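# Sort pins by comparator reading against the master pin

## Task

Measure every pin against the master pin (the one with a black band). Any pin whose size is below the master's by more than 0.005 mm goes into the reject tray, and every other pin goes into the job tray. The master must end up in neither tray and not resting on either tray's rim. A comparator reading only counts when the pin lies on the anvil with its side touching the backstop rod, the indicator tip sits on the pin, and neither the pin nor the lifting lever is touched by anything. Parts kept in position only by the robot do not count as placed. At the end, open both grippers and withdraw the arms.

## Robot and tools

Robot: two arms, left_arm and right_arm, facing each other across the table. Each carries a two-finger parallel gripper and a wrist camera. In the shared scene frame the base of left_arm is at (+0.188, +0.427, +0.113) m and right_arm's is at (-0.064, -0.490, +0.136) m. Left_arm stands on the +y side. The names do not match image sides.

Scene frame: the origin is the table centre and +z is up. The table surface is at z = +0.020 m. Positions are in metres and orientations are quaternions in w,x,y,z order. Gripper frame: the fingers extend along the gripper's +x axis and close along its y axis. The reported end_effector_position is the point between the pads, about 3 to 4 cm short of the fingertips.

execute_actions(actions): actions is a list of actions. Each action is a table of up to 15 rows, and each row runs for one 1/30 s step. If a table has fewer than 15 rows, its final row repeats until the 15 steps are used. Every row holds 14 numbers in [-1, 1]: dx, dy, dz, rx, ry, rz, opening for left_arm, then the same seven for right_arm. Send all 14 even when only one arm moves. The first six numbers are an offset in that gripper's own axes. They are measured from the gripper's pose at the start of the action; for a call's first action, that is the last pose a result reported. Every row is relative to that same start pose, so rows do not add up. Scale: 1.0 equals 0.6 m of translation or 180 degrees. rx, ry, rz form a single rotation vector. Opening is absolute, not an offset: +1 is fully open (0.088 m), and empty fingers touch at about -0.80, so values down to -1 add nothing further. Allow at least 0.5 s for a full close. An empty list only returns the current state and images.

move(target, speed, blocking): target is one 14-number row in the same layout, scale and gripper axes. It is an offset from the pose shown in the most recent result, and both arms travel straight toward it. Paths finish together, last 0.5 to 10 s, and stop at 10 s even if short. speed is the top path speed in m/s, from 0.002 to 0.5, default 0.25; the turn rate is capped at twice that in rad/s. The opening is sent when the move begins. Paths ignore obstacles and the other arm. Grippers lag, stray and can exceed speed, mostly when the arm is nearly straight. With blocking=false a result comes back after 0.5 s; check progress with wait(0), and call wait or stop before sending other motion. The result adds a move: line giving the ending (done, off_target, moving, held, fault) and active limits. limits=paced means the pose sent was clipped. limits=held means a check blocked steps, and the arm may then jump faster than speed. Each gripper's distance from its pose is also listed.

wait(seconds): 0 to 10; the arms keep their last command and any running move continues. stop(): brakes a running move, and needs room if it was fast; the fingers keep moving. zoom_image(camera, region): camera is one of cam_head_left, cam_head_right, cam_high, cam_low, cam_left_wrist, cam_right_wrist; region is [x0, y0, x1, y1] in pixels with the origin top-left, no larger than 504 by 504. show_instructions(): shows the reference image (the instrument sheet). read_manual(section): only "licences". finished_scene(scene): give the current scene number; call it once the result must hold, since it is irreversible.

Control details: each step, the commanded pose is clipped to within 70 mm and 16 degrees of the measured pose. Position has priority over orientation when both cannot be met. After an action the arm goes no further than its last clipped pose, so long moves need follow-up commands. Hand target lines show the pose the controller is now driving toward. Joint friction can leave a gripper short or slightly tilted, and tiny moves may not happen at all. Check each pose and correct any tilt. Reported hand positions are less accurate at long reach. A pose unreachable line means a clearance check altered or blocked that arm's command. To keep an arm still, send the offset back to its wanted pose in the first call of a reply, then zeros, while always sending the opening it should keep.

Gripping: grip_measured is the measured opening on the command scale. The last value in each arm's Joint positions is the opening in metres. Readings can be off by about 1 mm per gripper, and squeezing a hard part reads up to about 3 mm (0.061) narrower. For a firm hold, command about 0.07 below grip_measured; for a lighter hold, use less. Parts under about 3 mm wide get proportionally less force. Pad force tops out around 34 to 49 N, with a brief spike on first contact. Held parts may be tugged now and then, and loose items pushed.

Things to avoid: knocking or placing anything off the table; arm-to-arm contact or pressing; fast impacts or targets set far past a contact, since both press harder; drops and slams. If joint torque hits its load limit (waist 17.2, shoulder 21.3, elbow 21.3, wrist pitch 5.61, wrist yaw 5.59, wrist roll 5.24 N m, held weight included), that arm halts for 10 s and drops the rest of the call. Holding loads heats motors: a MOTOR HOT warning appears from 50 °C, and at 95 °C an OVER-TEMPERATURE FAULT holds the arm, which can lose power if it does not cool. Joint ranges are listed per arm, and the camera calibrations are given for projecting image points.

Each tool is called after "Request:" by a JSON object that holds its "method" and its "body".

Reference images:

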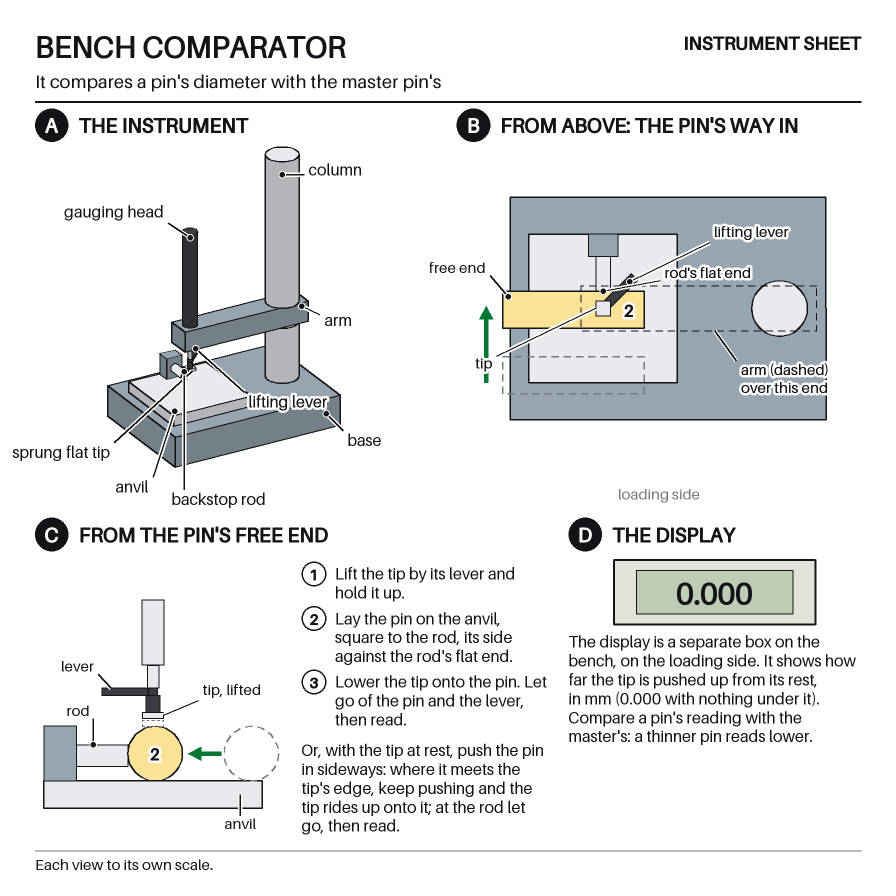

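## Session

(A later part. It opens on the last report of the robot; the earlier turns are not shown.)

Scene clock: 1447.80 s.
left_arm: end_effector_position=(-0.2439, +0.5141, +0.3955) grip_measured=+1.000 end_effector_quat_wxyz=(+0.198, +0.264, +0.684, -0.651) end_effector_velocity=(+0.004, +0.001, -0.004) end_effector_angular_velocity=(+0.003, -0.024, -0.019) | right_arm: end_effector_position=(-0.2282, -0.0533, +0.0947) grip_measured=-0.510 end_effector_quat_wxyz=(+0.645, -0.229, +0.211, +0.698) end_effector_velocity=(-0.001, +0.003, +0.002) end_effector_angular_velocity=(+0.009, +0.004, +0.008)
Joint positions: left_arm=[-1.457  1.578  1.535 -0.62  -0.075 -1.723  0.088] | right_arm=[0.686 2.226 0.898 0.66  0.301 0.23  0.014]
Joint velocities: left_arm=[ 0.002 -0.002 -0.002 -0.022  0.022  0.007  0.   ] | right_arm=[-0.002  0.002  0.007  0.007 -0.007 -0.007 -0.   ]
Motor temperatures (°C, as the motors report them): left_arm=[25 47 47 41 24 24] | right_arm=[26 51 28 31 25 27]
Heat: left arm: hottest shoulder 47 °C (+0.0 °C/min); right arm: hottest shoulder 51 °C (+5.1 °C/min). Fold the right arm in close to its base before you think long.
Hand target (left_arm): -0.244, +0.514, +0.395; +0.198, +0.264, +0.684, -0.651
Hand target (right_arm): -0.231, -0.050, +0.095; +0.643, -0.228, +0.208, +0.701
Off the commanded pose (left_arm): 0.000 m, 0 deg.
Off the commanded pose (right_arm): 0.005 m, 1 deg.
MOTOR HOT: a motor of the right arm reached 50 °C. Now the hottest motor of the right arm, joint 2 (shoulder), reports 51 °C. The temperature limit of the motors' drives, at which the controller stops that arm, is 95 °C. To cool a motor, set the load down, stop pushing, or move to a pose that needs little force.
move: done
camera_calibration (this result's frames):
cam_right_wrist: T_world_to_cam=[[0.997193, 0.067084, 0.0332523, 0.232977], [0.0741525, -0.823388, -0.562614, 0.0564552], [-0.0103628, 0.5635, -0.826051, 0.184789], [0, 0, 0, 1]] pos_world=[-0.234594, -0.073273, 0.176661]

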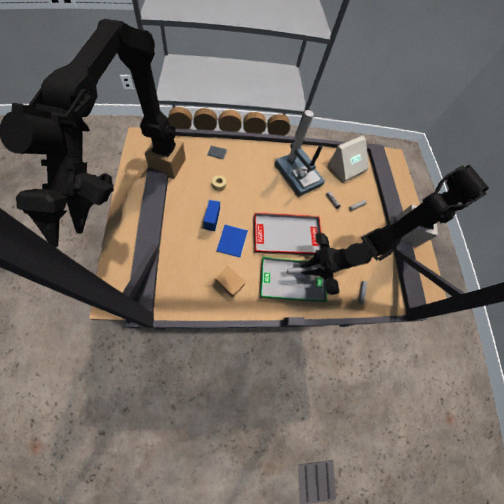

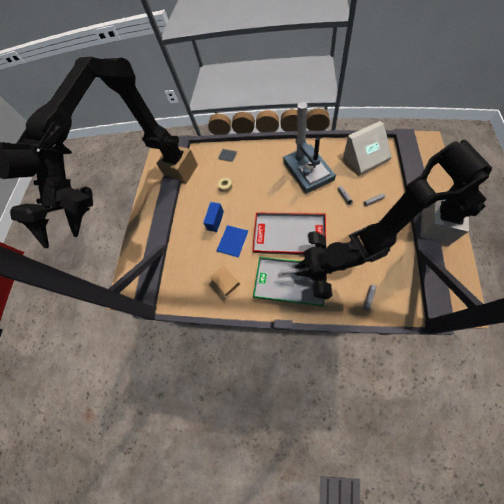

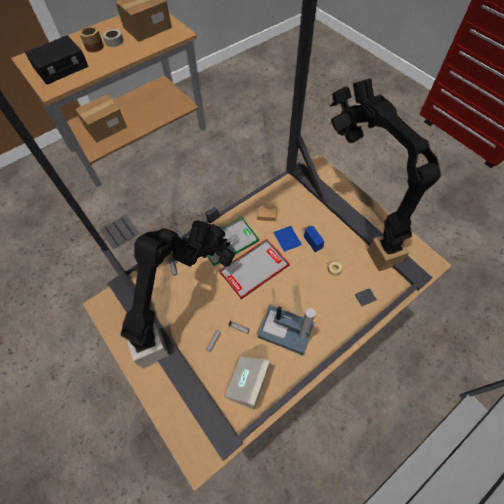

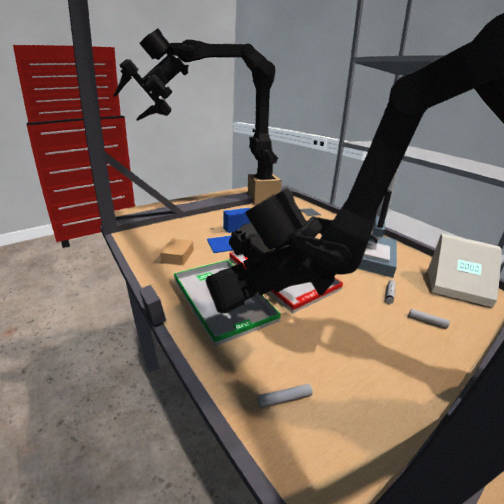

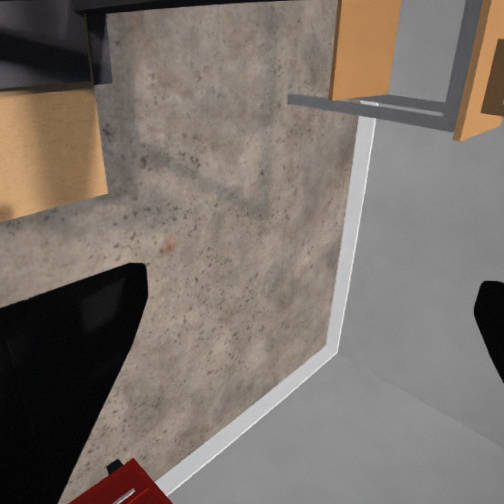

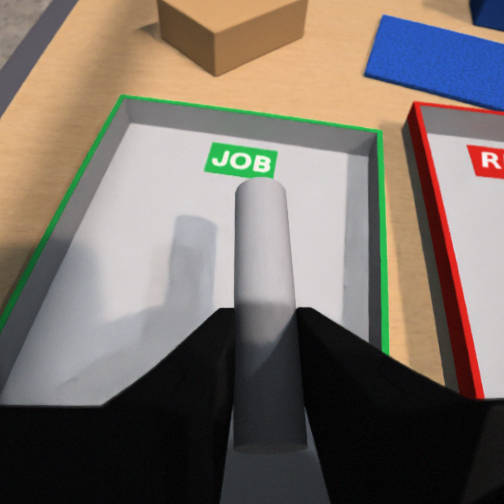

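Request:
{"method": "move", "body": {"target": [0,0,0,0,0,0,1, 0.0445,0,-0.061,0,0,0,-0.75], "speed": 0.08}}

Scene clock: 1456.00 s.
left_arm: end_effector_position=(-0.2439, +0.5141, +0.3955) grip_measured=+1.000 end_effector_quat_wxyz=(+0.198, +0.264, +0.684, -0.651) end_effector_velocity=(+0.002, +0.002, -0.001) end_effector_angular_velocity=(+0.011, -0.008, +0.012) | right_arm: end_effector_position=(-0.2282, -0.0531, +0.0567) grip_measured=-0.510 end_effector_quat_wxyz=(+0.646, -0.224, +0.209, +0.699) end_effector_velocity=(-0.002, +0.000, -0.002) end_effector_angular_velocity=(-0.002, -0.005, +0.028)
Joint positions: left_arm=[-1.457  1.578  1.535 -0.62  -0.075 -1.723  0.088] | right_arm=[0.686 2.375 0.915 0.803 0.302 0.229 0.014]
Joint velocities: left_arm=[-0.007 -0.002 -0.002 -0.007 -0.007 -0.022  0.   ] | right_arm=[-0.002  0.007  0.002  0.007 -0.022 -0.022 -0.   ]
Motor temperatures (°C, as the motors report them): left_arm=[25 47 47 41 24 24] | right_arm=[26 50 29 32 25 27]
Heat: left arm: hottest shoulder 47 °C (+0.0 °C/min); right arm: hottest shoulder 50 °C (+3.0 °C/min). Fold the right arm in close to its base before you think long.
Hand target (left_arm): -0.244, +0.514, +0.395; +0.198, +0.264, +0.684, -0.651
Hand target (right_arm): -0.228, -0.053, +0.050; +0.645, -0.229, +0.211, +0.698
Off the commanded pose (left_arm): 0.000 m, 0 deg.
Off the commanded pose (right_arm): 0.007 m, 1 deg.
MOTOR HOT: still on. Now the hottest motor of the right arm, joint 2 (shoulder), reports 50 °C; a drive's own limit is 95 °C.
move: done
camera_calibration (this result's frames):
cam_right_wrist: T_world_to_cam=[[0.997314, 0.0666289, 0.0304077, 0.234348], [0.0720495, -0.818012, -0.570671, 0.0354626], [-0.0131493, 0.571329, -0.820616, 0.152786], [0, 0, 0, 1]] pos_world=[-0.234265, -0.0738968, 0.13849]

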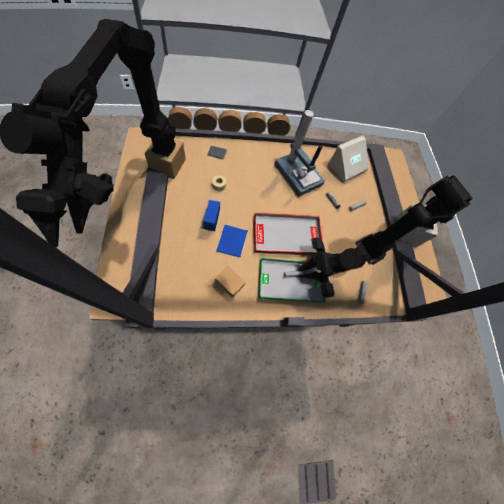

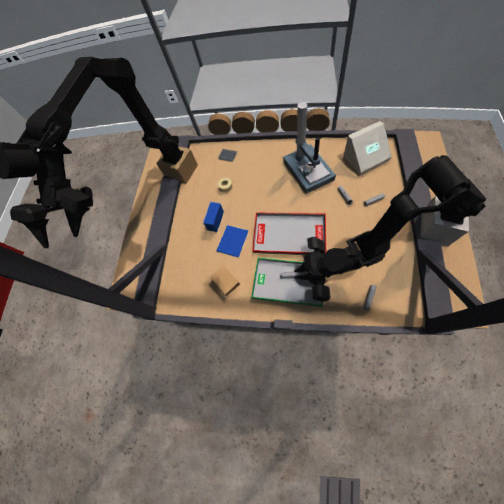

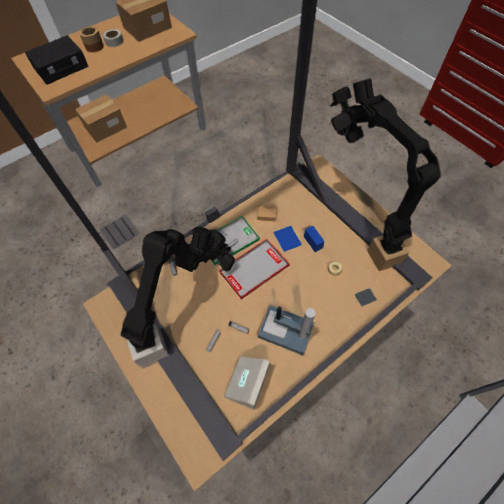

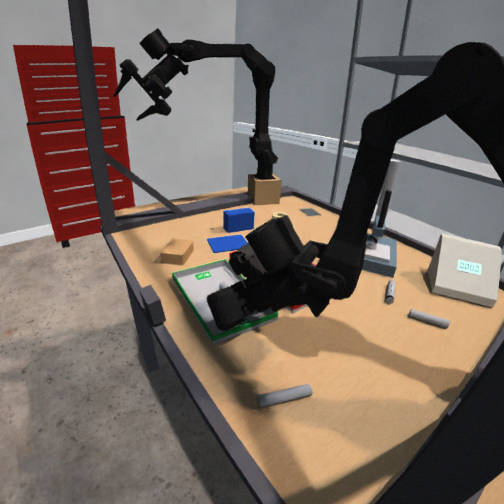

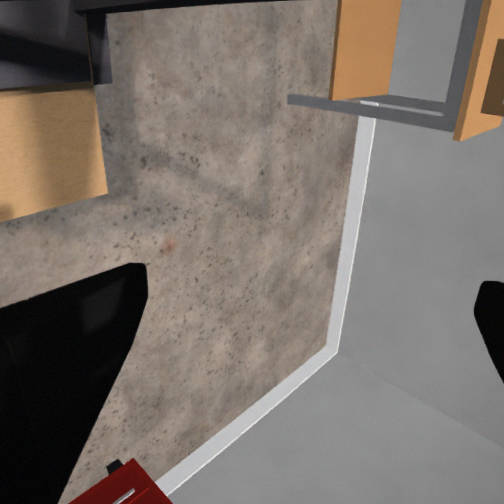

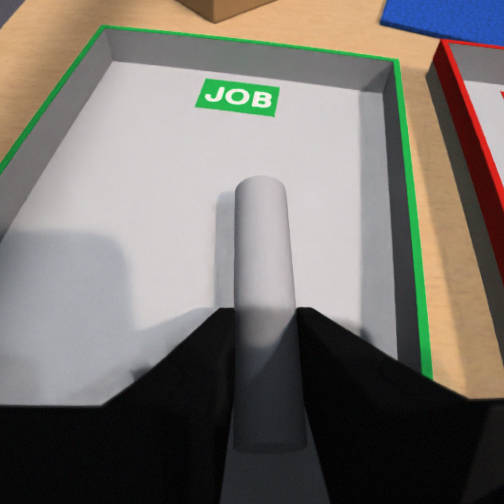

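Request:
{"method": "execute_actions", "body": {"actions": []}}

Scene clock: 1484.83 s.
left_arm: end_effector_position=(-0.2439, +0.5141, +0.3955) grip_measured=+1.000 end_effector_quat_wxyz=(+0.198, +0.264, +0.684, -0.651) end_effector_velocity=(+0.000, -0.002, -0.003) end_effector_angular_velocity=(-0.022, -0.008, +0.010) | right_arm: end_effector_position=(-0.2283, -0.0530, +0.0566) grip_measured=-0.510 end_effector_quat_wxyz=(+0.646, -0.224, +0.209, +0.699) end_effector_velocity=(+0.003, -0.001, -0.001) end_effector_angular_velocity=(-0.003, -0.025, +0.005)
Joint positions: left_arm=[-1.457  1.578  1.535 -0.62  -0.075 -1.723  0.088] | right_arm=[0.686 2.376 0.915 0.804 0.302 0.229 0.014]
Joint velocities: left_arm=[-0.002  0.002 -0.002 -0.007 -0.022  0.007  0.   ] | right_arm=[-0.002 -0.002 -0.002 -0.007  0.007 -0.022 -0.   ]
Motor temperatures (°C, as the motors report them): left_arm=[25 47 47 41 24 24] | right_arm=[26 47 29 35 25 27]
Heat: left arm: hottest shoulder 47 °C (+0.0 °C/min); right arm: hottest shoulder 47 °C (-3.0 °C/min).
Hand target (left_arm): -0.244, +0.514, +0.395; +0.198, +0.264, +0.684, -0.651
Hand target (right_arm): -0.228, -0.054, +0.050; +0.645, -0.229, +0.211, +0.698
Off the commanded pose (left_arm): 0.000 m, 0 deg.
Off the commanded pose (right_arm): 0.007 m, 1 deg.
MOTOR HOT: cleared. Now the hottest motor of the right arm, joint 2 (shoulder), reports 47 °C.
camera_calibration (this result's frames):
cam_right_wrist: T_world_to_cam=[[0.997325, 0.0666081, 0.0301189, 0.234423], [0.071858, -0.817621, -0.571256, 0.0355572], [-0.0134244, 0.571891, -0.820219, 0.152613], [0, 0, 0, 1]] pos_world=[-0.234303, -0.0738201, 0.138428]

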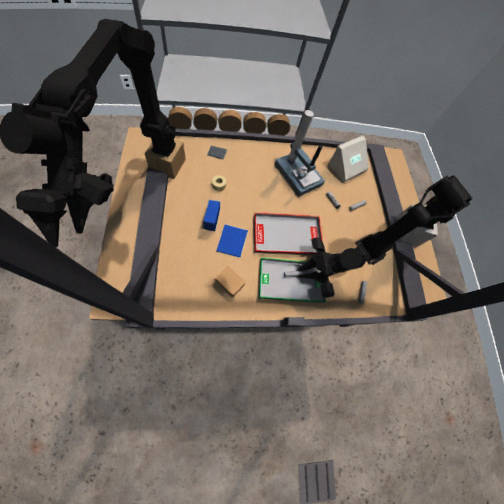

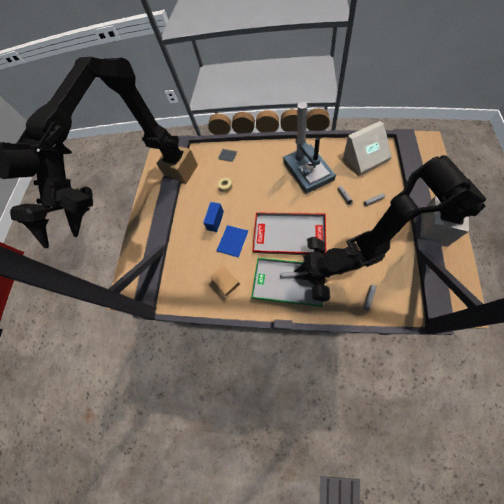

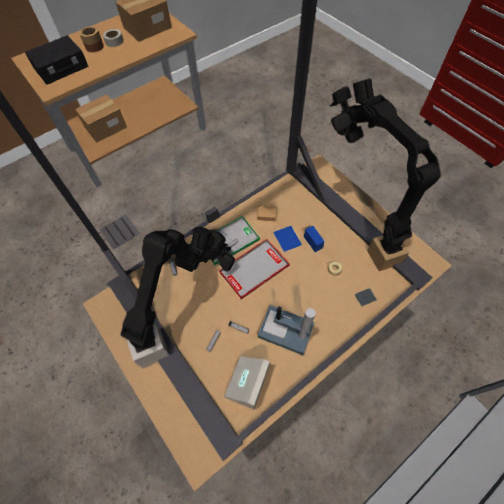

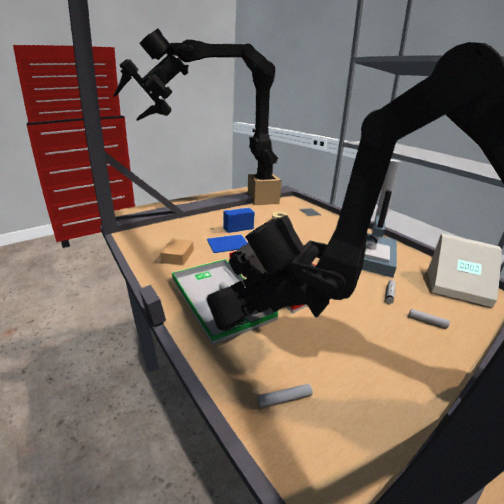

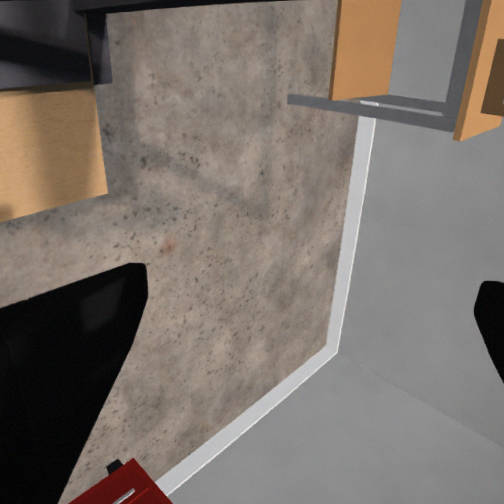

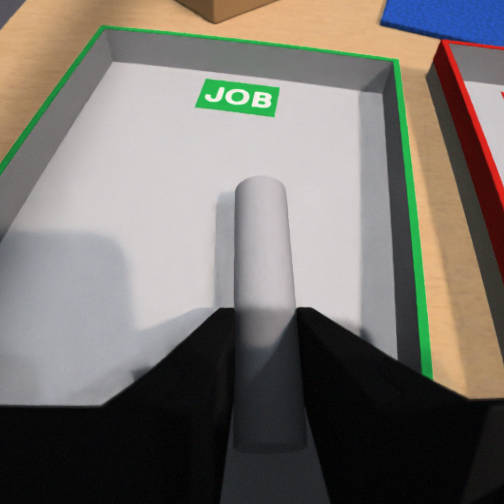

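Request:
{"method": "move", "body": {"target": [0,0,0,0,0,0,1, 0.010,0,-0.014,0,0,0,-0.75], "speed": 0.03}}

Scene clock: 1490.17 s.
left_arm: end_effector_position=(-0.2439, +0.5141, +0.3955) grip_measured=+1.000 end_effector_quat_wxyz=(+0.198, +0.264, +0.684, -0.651) end_effector_velocity=(+0.001, +0.002, -0.003) end_effector_angular_velocity=(+0.010, -0.013, +0.012) | right_arm: end_effector_position=(-0.2289, -0.0514, +0.0559) grip_measured=-0.510 end_effector_quat_wxyz=(+0.647, -0.216, +0.206, +0.701) end_effector_velocity=(+0.002, +0.001, +0.001) end_effector_angular_velocity=(+0.013, -0.015, -0.011)
Joint positions: left_arm=[-1.457  1.578  1.535 -0.62  -0.075 -1.723  0.088] | right_arm=[0.686 2.39  0.916 0.834 0.303 0.229 0.014]
Joint velocities: left_arm=[-0.007  0.002 -0.002 -0.007 -0.007 -0.022  0.   ] | right_arm=[ 0.002  0.002  0.002  0.007  0.022 -0.007  0.   ]
Motor temperatures (°C, as the motors report them): left_arm=[25 47 47 41 24 24] | right_arm=[26 46 30 35 25 27]
Heat: left arm: hottest shoulder 47 °C (+0.0 °C/min); right arm: hottest shoulder 46 °C (-4.0 °C/min).
Hand target (left_arm): -0.244, +0.514, +0.395; +0.198, +0.264, +0.684, -0.651
Hand target (right_arm): -0.228, -0.053, +0.047; +0.646, -0.224, +0.209, +0.699
Off the commanded pose (left_arm): 0.000 m, 0 deg.
Off the commanded pose (right_arm): 0.010 m, 1 deg.
move: off_target (right_arm)
camera_calibration (this result's frames):
cam_right_wrist: T_world_to_cam=[[0.997562, 0.0655704, 0.0238937, 0.235343], [0.0671448, -0.808435, -0.584743, 0.0366381], [-0.0190253, 0.584921, -0.810867, 0.149965], [0, 0, 0, 1]] pos_world=[-0.234376, -0.0735298, 0.137402]

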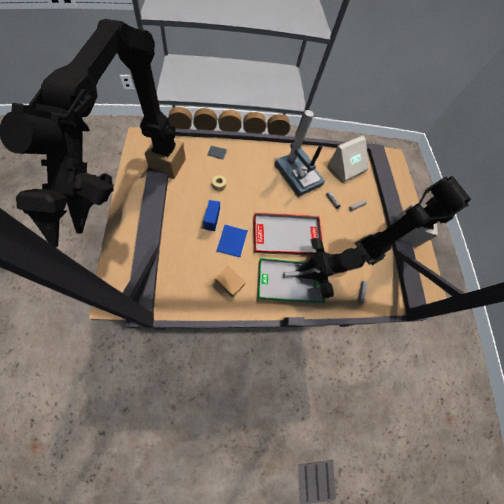

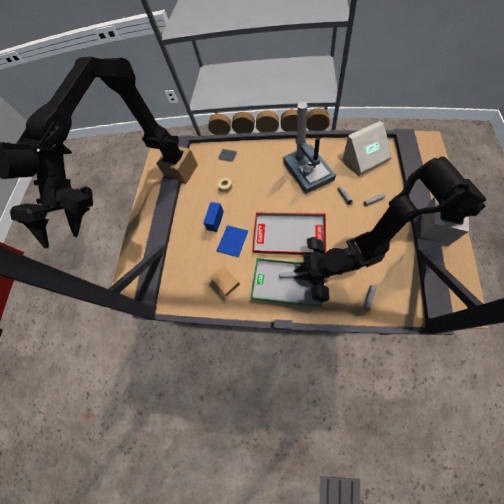

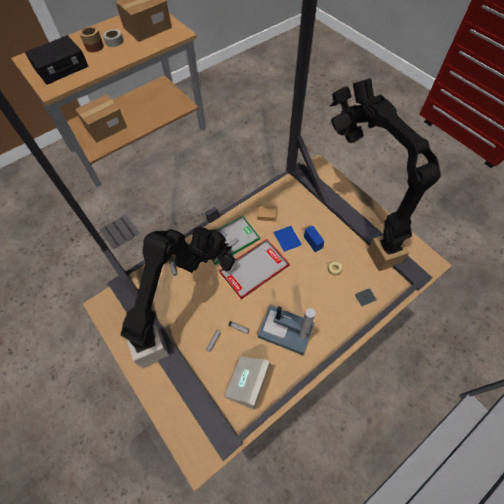

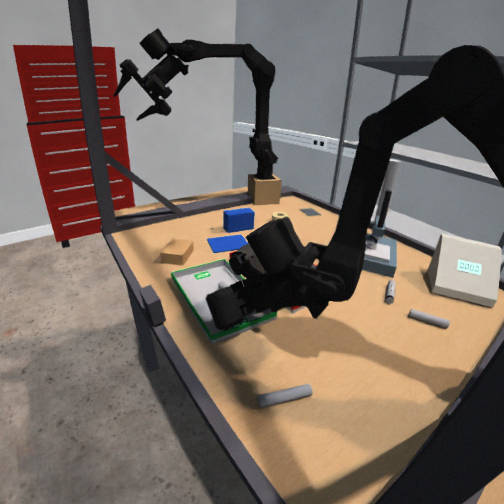

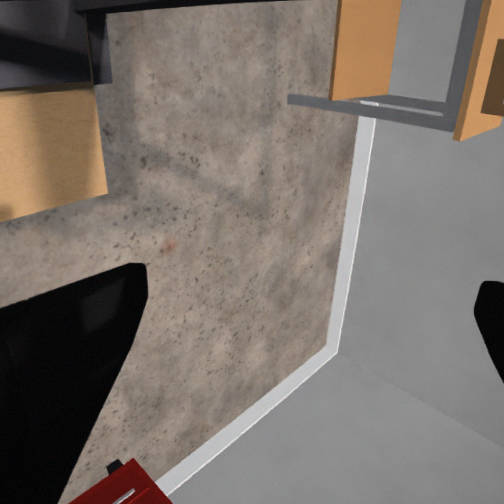

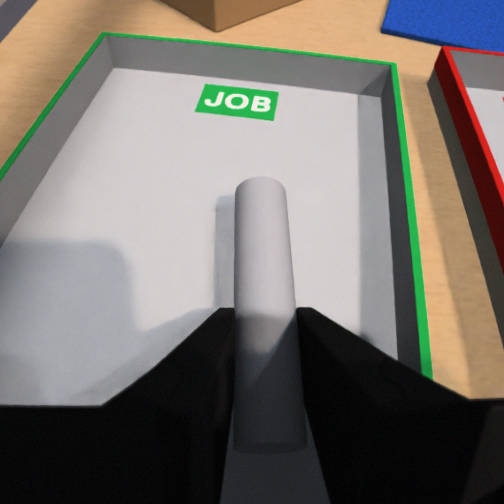

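Request:
{"method": "zoom_image", "body": {"camera": "cam_low", "region": [160,220,340,350]}}

Request:
{"method": "zoom_image", "body": {"camera": "cam_head_right", "region": [240,220,360,320]}}

Region (160, 220, 340, 350) of cam_low's 504x504 image, scaled by 2.800, with more detail than that image has.

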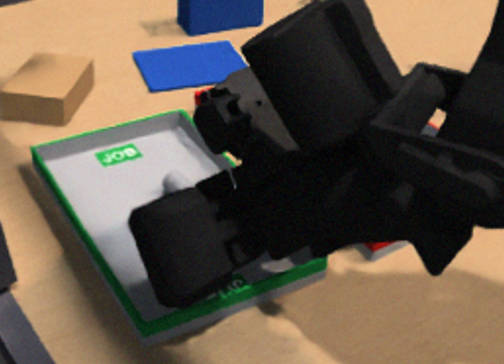

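Region (240, 220, 360, 320) of cam_head_right's 504x504 image, scaled by 4.200, with more detail than that image has.

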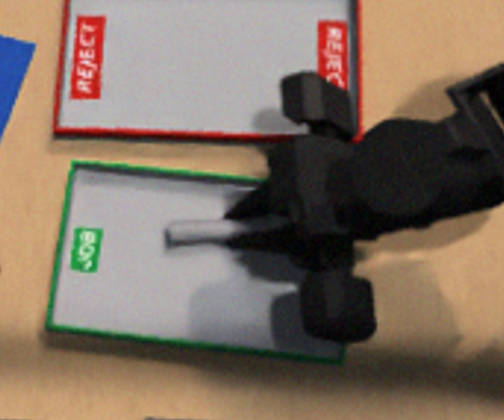

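Request:
{"method": "execute_actions", "body": {"actions": [[[0,0,0,0,0,0,1, 0,0,0.002,0,0,0,-0.47]],[[0,0,0,0,0,0,1, 0,0,0.002,0,0,0,-0.40]]]}}

Scene clock: 1545.73 s.
left_arm: end_effector_position=(-0.2439, +0.5141, +0.3955) grip_measured=+1.000 end_effector_quat_wxyz=(+0.198, +0.264, +0.684, -0.651) end_effector_velocity=(-0.000, +0.000, +0.001) end_effector_angular_velocity=(+0.014, +0.006, +0.017) | right_arm: end_effector_position=(-0.2291, -0.0516, +0.0555) grip_measured=-0.403 end_effector_quat_wxyz=(+0.647, -0.217, +0.206, +0.701) end_effector_velocity=(+0.001, -0.001, -0.001) end_effector_angular_velocity=(-0.008, -0.005, +0.008)
Joint positions: left_arm=[-1.457  1.578  1.535 -0.62  -0.075 -1.723  0.088] | right_arm=[0.687 2.391 0.917 0.833 0.303 0.229 0.019]
Joint velocities: left_arm=[-0.002 -0.002 -0.002  0.007 -0.007 -0.022  0.   ] | right_arm=[-0.002 -0.002 -0.002 -0.007 -0.007 -0.007  0.   ]
Motor temperatures (°C, as the motors report them): left_arm=[25 47 47 41 24 24] | right_arm=[26 44 30 36 24 27]
Heat: left arm: hottest shoulder 47 °C (+0.0 °C/min); right arm: hottest shoulder 44 °C (-3.0 °C/min).
Hand target (left_arm): -0.244, +0.514, +0.395; +0.198, +0.264, +0.684, -0.651
Hand target (right_arm): -0.229, -0.051, +0.057; +0.647, -0.216, +0.206, +0.702
Off the commanded pose (left_arm): 0.000 m, 0 deg.
Off the commanded pose (right_arm): 0.002 m, 0 deg.
camera_calibration (this result's frames):
cam_right_wrist: T_world_to_cam=[[0.997509, 0.0662832, 0.0241172, 0.235554], [0.0678752, -0.809048, -0.58381, 0.0363787], [-0.0191849, 0.583993, -0.811532, 0.149698], [0, 0, 0, 1]] pos_world=[-0.234564, -0.073604, 0.137042]

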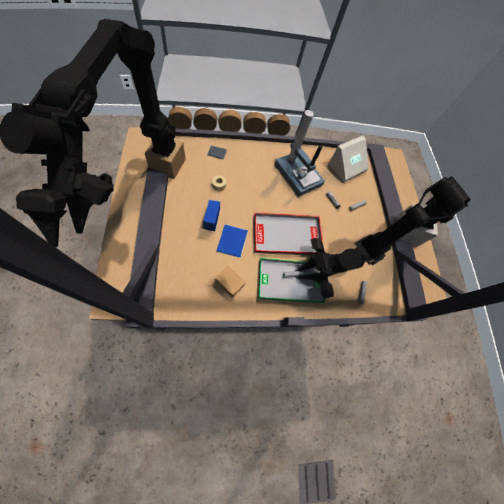

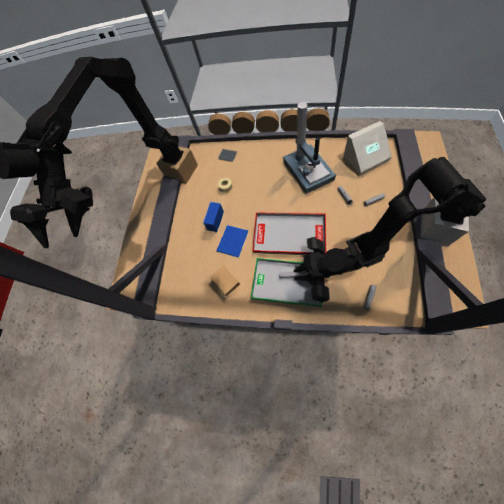

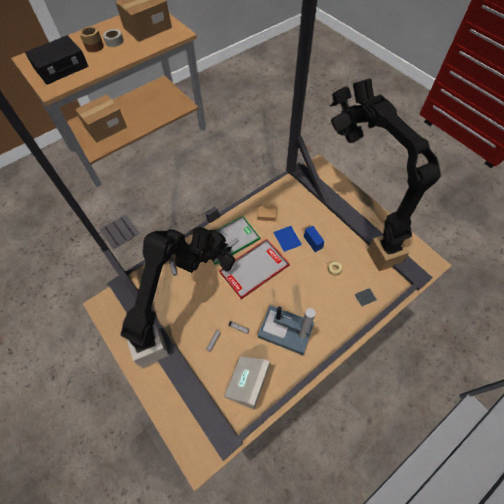

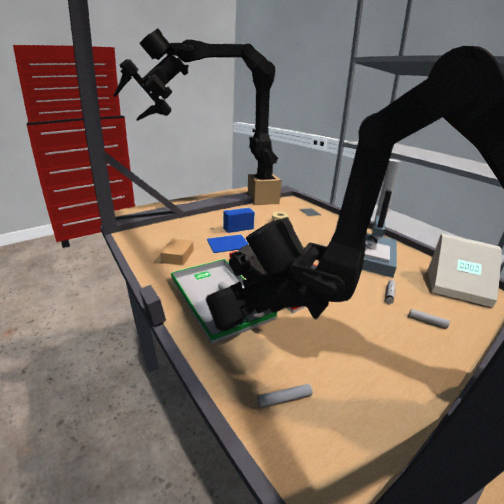

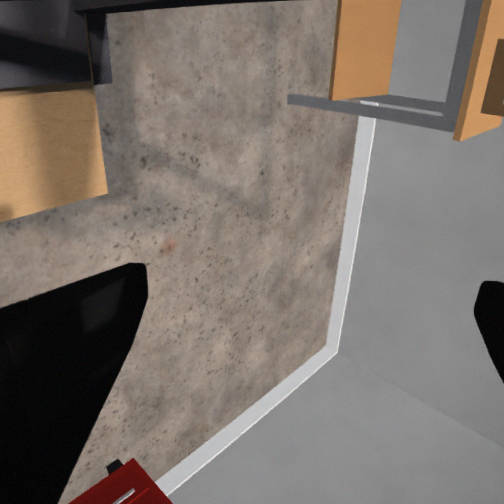

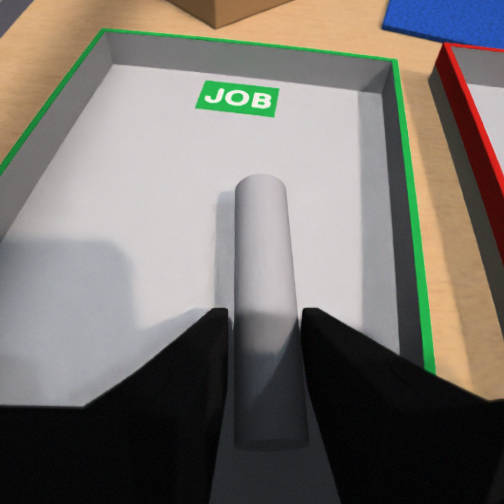

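Request:
{"method": "move", "body": {"target": [0,0,0,0,0,0,1, -0.058,0,0.081,0,0,0,-0.33], "speed": 0.12}}

Scene clock: 1554.13 s.
left_arm: end_effector_position=(-0.2439, +0.5141, +0.3955) grip_measured=+1.000 end_effector_quat_wxyz=(+0.198, +0.264, +0.684, -0.651) end_effector_velocity=(+0.004, +0.001, -0.004) end_effector_angular_velocity=(-0.004, -0.021, +0.003) | right_arm: end_effector_position=(-0.2288, -0.0522, +0.1083) grip_measured=-0.332 end_effector_quat_wxyz=(+0.646, -0.222, +0.208, +0.700) end_effector_velocity=(-0.002, +0.001, +0.002) end_effector_angular_velocity=(-0.003, +0.007, +0.019)
Joint positions: left_arm=[-1.457  1.578  1.535 -0.62  -0.075 -1.723  0.088] | right_arm=[0.687 2.185 0.892 0.641 0.303 0.229 0.023]
Joint velocities: left_arm=[-0.007 -0.002 -0.002 -0.022 -0.007 -0.007  0.   ] | right_arm=[-0.002 -0.007  0.002 -0.007 -0.022 -0.007  0.   ]
Motor temperatures (°C, as the motors report them): left_arm=[25 47 47 41 24 24] | right_arm=[26 46 29 36 24 27]
Heat: left arm: hottest shoulder 47 °C (+0.0 °C/min); right arm: hottest shoulder 46 °C (+0.0 °C/min).
Hand target (left_arm): -0.244, +0.514, +0.395; +0.198, +0.264, +0.684, -0.651
Hand target (right_arm): -0.228, -0.052, +0.115; +0.647, -0.217, +0.206, +0.701
Off the commanded pose (left_arm): 0.000 m, 0 deg.
Off the commanded pose (right_arm): 0.007 m, 1 deg.
move: done
camera_calibration (this result's frames):
cam_right_wrist: T_world_to_cam=[[0.997387, 0.066534, 0.0281665, 0.233574], [0.0705991, -0.814609, -0.575697, 0.0661136], [-0.0153588, 0.576181, -0.817177, 0.19393], [0, 0, 0, 1]] pos_world=[-0.234653, -0.073423, 0.189958]

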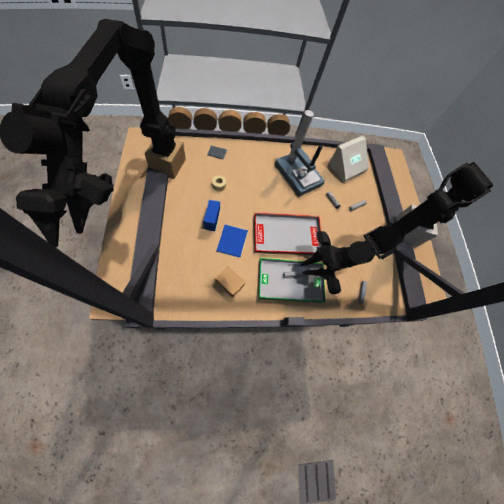

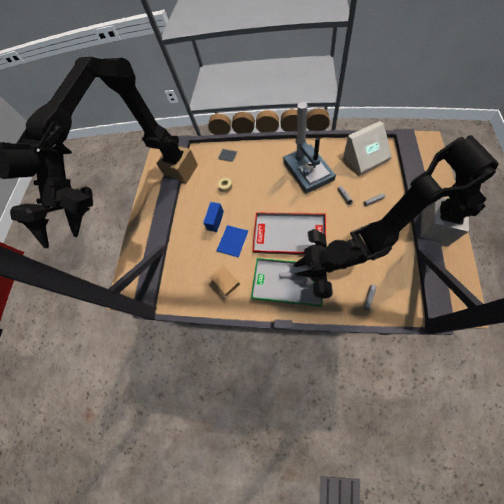

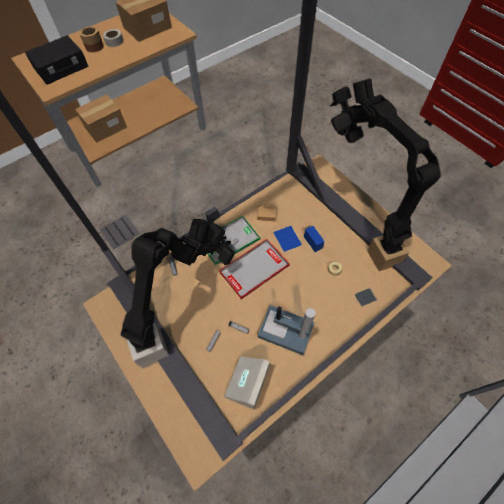

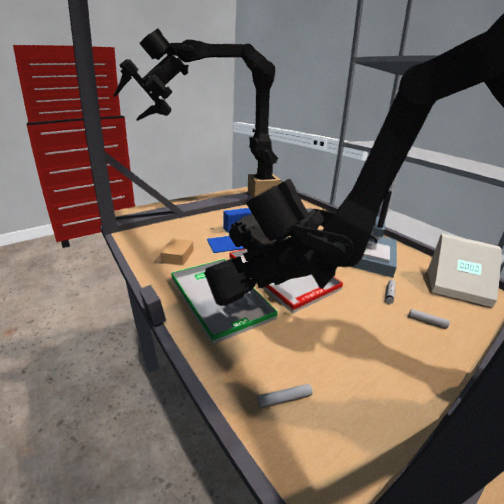

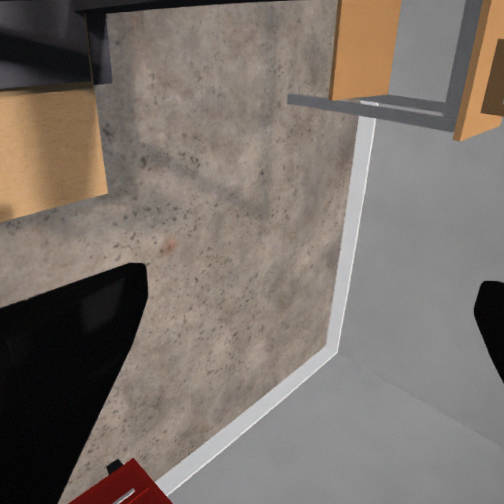

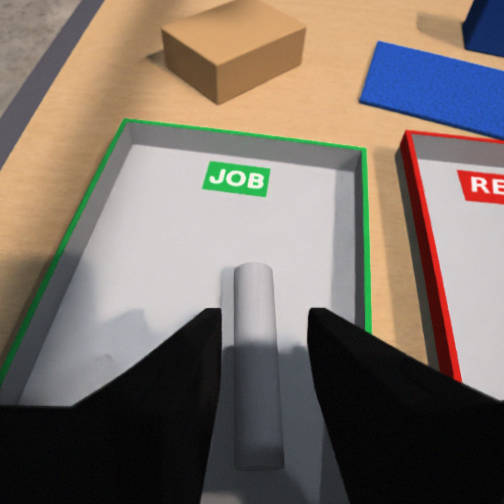

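Request:
{"method": "move", "body": {"target": [0,0,0,0,0,0,1, -0.272,0.0815,-0.204,-0.212,0,0.298,-0.1], "speed": 0.3}}

Scene clock: 1579.23 s.
left_arm: end_effector_position=(-0.2439, +0.5141, +0.3955) grip_measured=+1.000 end_effector_quat_wxyz=(+0.198, +0.264, +0.684, -0.651) end_effector_velocity=(+0.004, -0.001, -0.002) end_effector_angular_velocity=(-0.002, -0.016, +0.008) | right_arm: end_effector_position=(-0.2612, -0.2583, +0.1001) grip_measured=-0.102 end_effector_quat_wxyz=(+0.165, -0.300, +0.058, +0.938) end_effector_velocity=(+0.001, -0.004, +0.000) end_effector_angular_velocity=(-0.016, +0.006, +0.012)
Joint positions: left_arm=[-1.457  1.578  1.535 -0.62  -0.075 -1.723  0.088] | right_arm=[ 0.636  1.948  0.308  0.831 -0.639 -0.547  0.034]
Joint velocities: left_arm=[-0.002 -0.007 -0.002 -0.022 -0.007 -0.007  0.   ] | right_arm=[-0.007 -0.007 -0.002 -0.022 -0.022 -0.007 -0.   ]
Motor temperatures (°C, as the motors report them): left_arm=[25 47 47 41 24 24] | right_arm=[26 52 29 36 24 27]
Heat: left arm: hottest shoulder 47 °C (+0.0 °C/min); right arm: hottest shoulder 52 °C (+7.1 °C/min). Fold the right arm in close to its base before you think long.
Hand target (left_arm): -0.244, +0.514, +0.395; +0.198, +0.264, +0.684, -0.651
Hand target (right_arm): -0.261, -0.259, +0.103; +0.163, -0.298, +0.053, +0.939
Off the commanded pose (left_arm): 0.000 m, 0 deg.
Off the commanded pose (right_arm): 0.003 m, 1 deg.
MOTOR HOT: a motor of the right arm reached 50 °C. Now the hottest motor of the right arm, joint 2 (shoulder), reports 52 °C. The temperature limit of the motors' drives, at which the controller stops that arm, is 95 °C. To cool a motor, set the load down, stop pushing, or move to a pose that needs little force.
move: done
camera_calibration (this result's frames):
cam_right_wrist: T_world_to_cam=[[0.354297, 0.934859, 0.0226488, 0.336664], [0.770771, -0.278225, -0.573151, 0.216955], [-0.529514, 0.220523, -0.819136, 0.0796028], [0, 0, 0, 1]] pos_world=[-0.244351, -0.271925, 0.181929]

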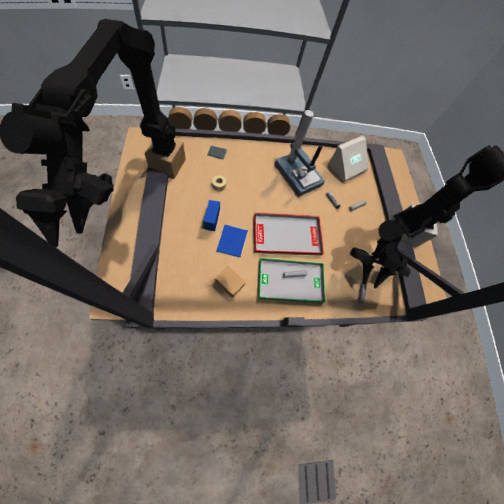

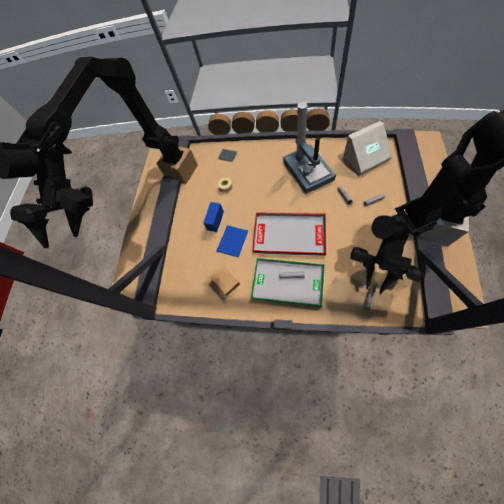

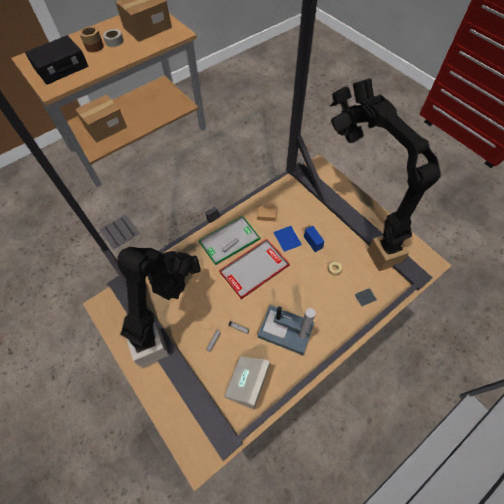

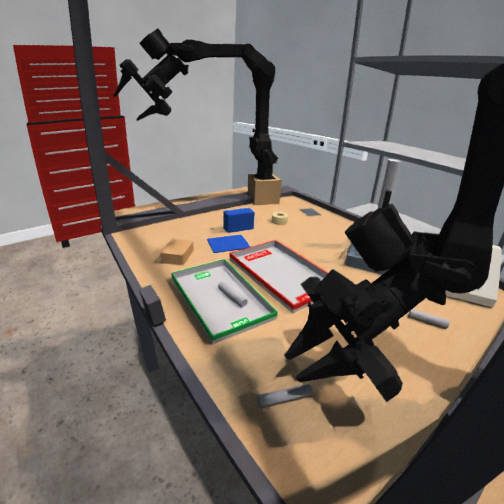

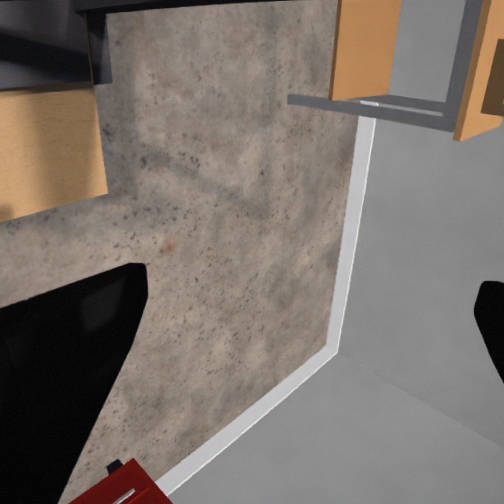

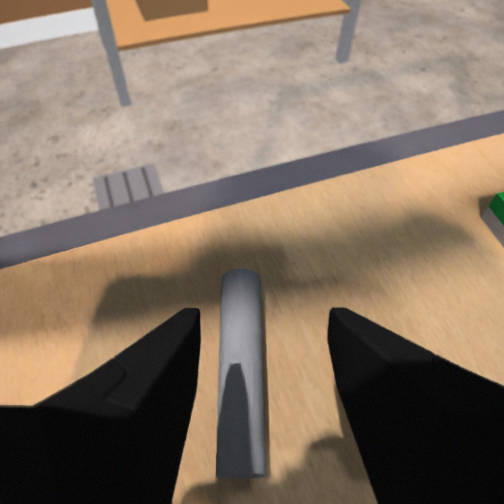

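Request:
{"method": "move", "body": {"target": [0,0,0,0,0,0,1, 0.036,0.009,-0.058,0,0,0,-0.1], "speed": 0.1}}

Scene clock: 1592.03 s.
left_arm: end_effector_position=(-0.2439, +0.5141, +0.3955) grip_measured=+1.000 end_effector_quat_wxyz=(+0.198, +0.264, +0.684, -0.651) end_effector_velocity=(+0.002, +0.002, -0.001) end_effector_angular_velocity=(-0.000, -0.007, +0.003) | right_arm: end_effector_position=(-0.2601, -0.2640, +0.0620) grip_measured=-0.102 end_effector_quat_wxyz=(+0.165, -0.299, +0.054, +0.938) end_effector_velocity=(+0.001, -0.001, -0.004) end_effector_angular_velocity=(-0.001, -0.002, -0.007)
Joint positions: left_arm=[-1.457  1.578  1.535 -0.62  -0.075 -1.723  0.088] | right_arm=[ 0.642  2.23   0.308  1.12  -0.634 -0.546  0.034]
Joint velocities: left_arm=[-0.007 -0.002 -0.002 -0.007 -0.007 -0.007  0.   ] | right_arm=[ 0.002  0.032 -0.002  0.037  0.007  0.007 -0.   ]
Motor temperatures (°C, as the motors report them): left_arm=[25 47 47 41 24 24] | right_arm=[26 50 28 36 25 27]
Heat: left arm: hottest shoulder 47 °C (+0.0 °C/min); right arm: hottest shoulder 50 °C (+6.0 °C/min). Fold the right arm in close to its base before you think long.
Hand target (left_arm): -0.244, +0.514, +0.395; +0.198, +0.264, +0.684, -0.651
Hand target (right_arm): -0.261, -0.265, +0.059; +0.165, -0.300, +0.058, +0.938
Off the commanded pose (left_arm): 0.000 m, 0 deg.
Off the commanded pose (right_arm): 0.003 m, 0 deg.
MOTOR HOT: still on. Now the hottest motor of the right arm, joint 2 (shoulder), reports 50 °C; a drive's own limit is 95 °C.
move: done
camera_calibration (this result's frames):
cam_right_wrist: T_world_to_cam=[[0.352036, 0.935532, 0.0291831, 0.341676], [0.771202, -0.272249, -0.575438, 0.194563], [-0.530395, 0.225081, -0.817325, 0.0510607], [0, 0, 0, 1]] pos_world=[-0.243247, -0.278172, 0.143721]

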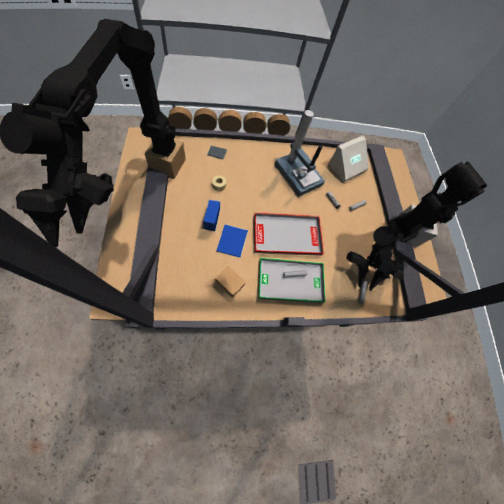

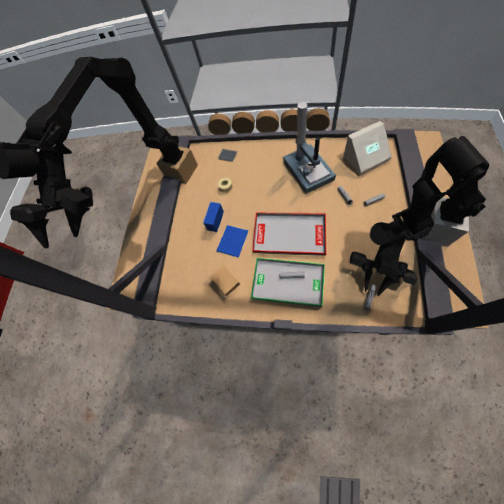

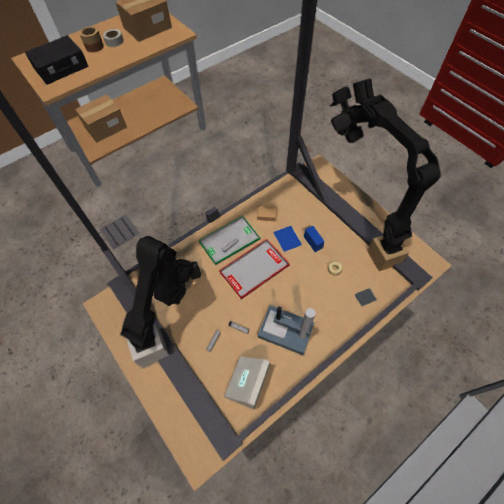

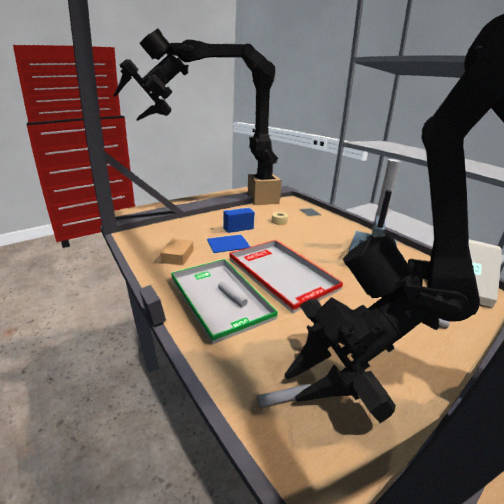

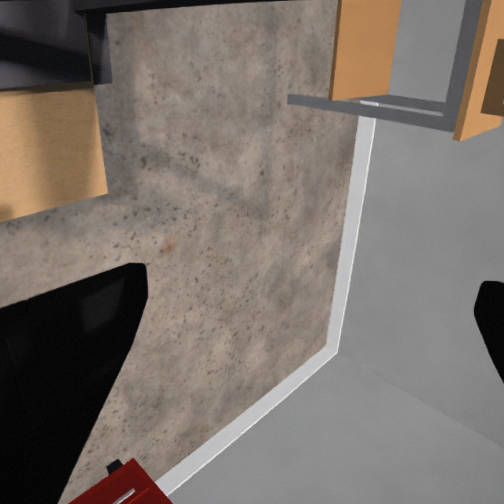

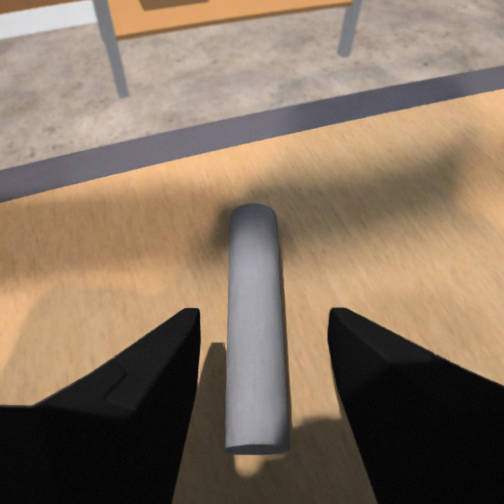

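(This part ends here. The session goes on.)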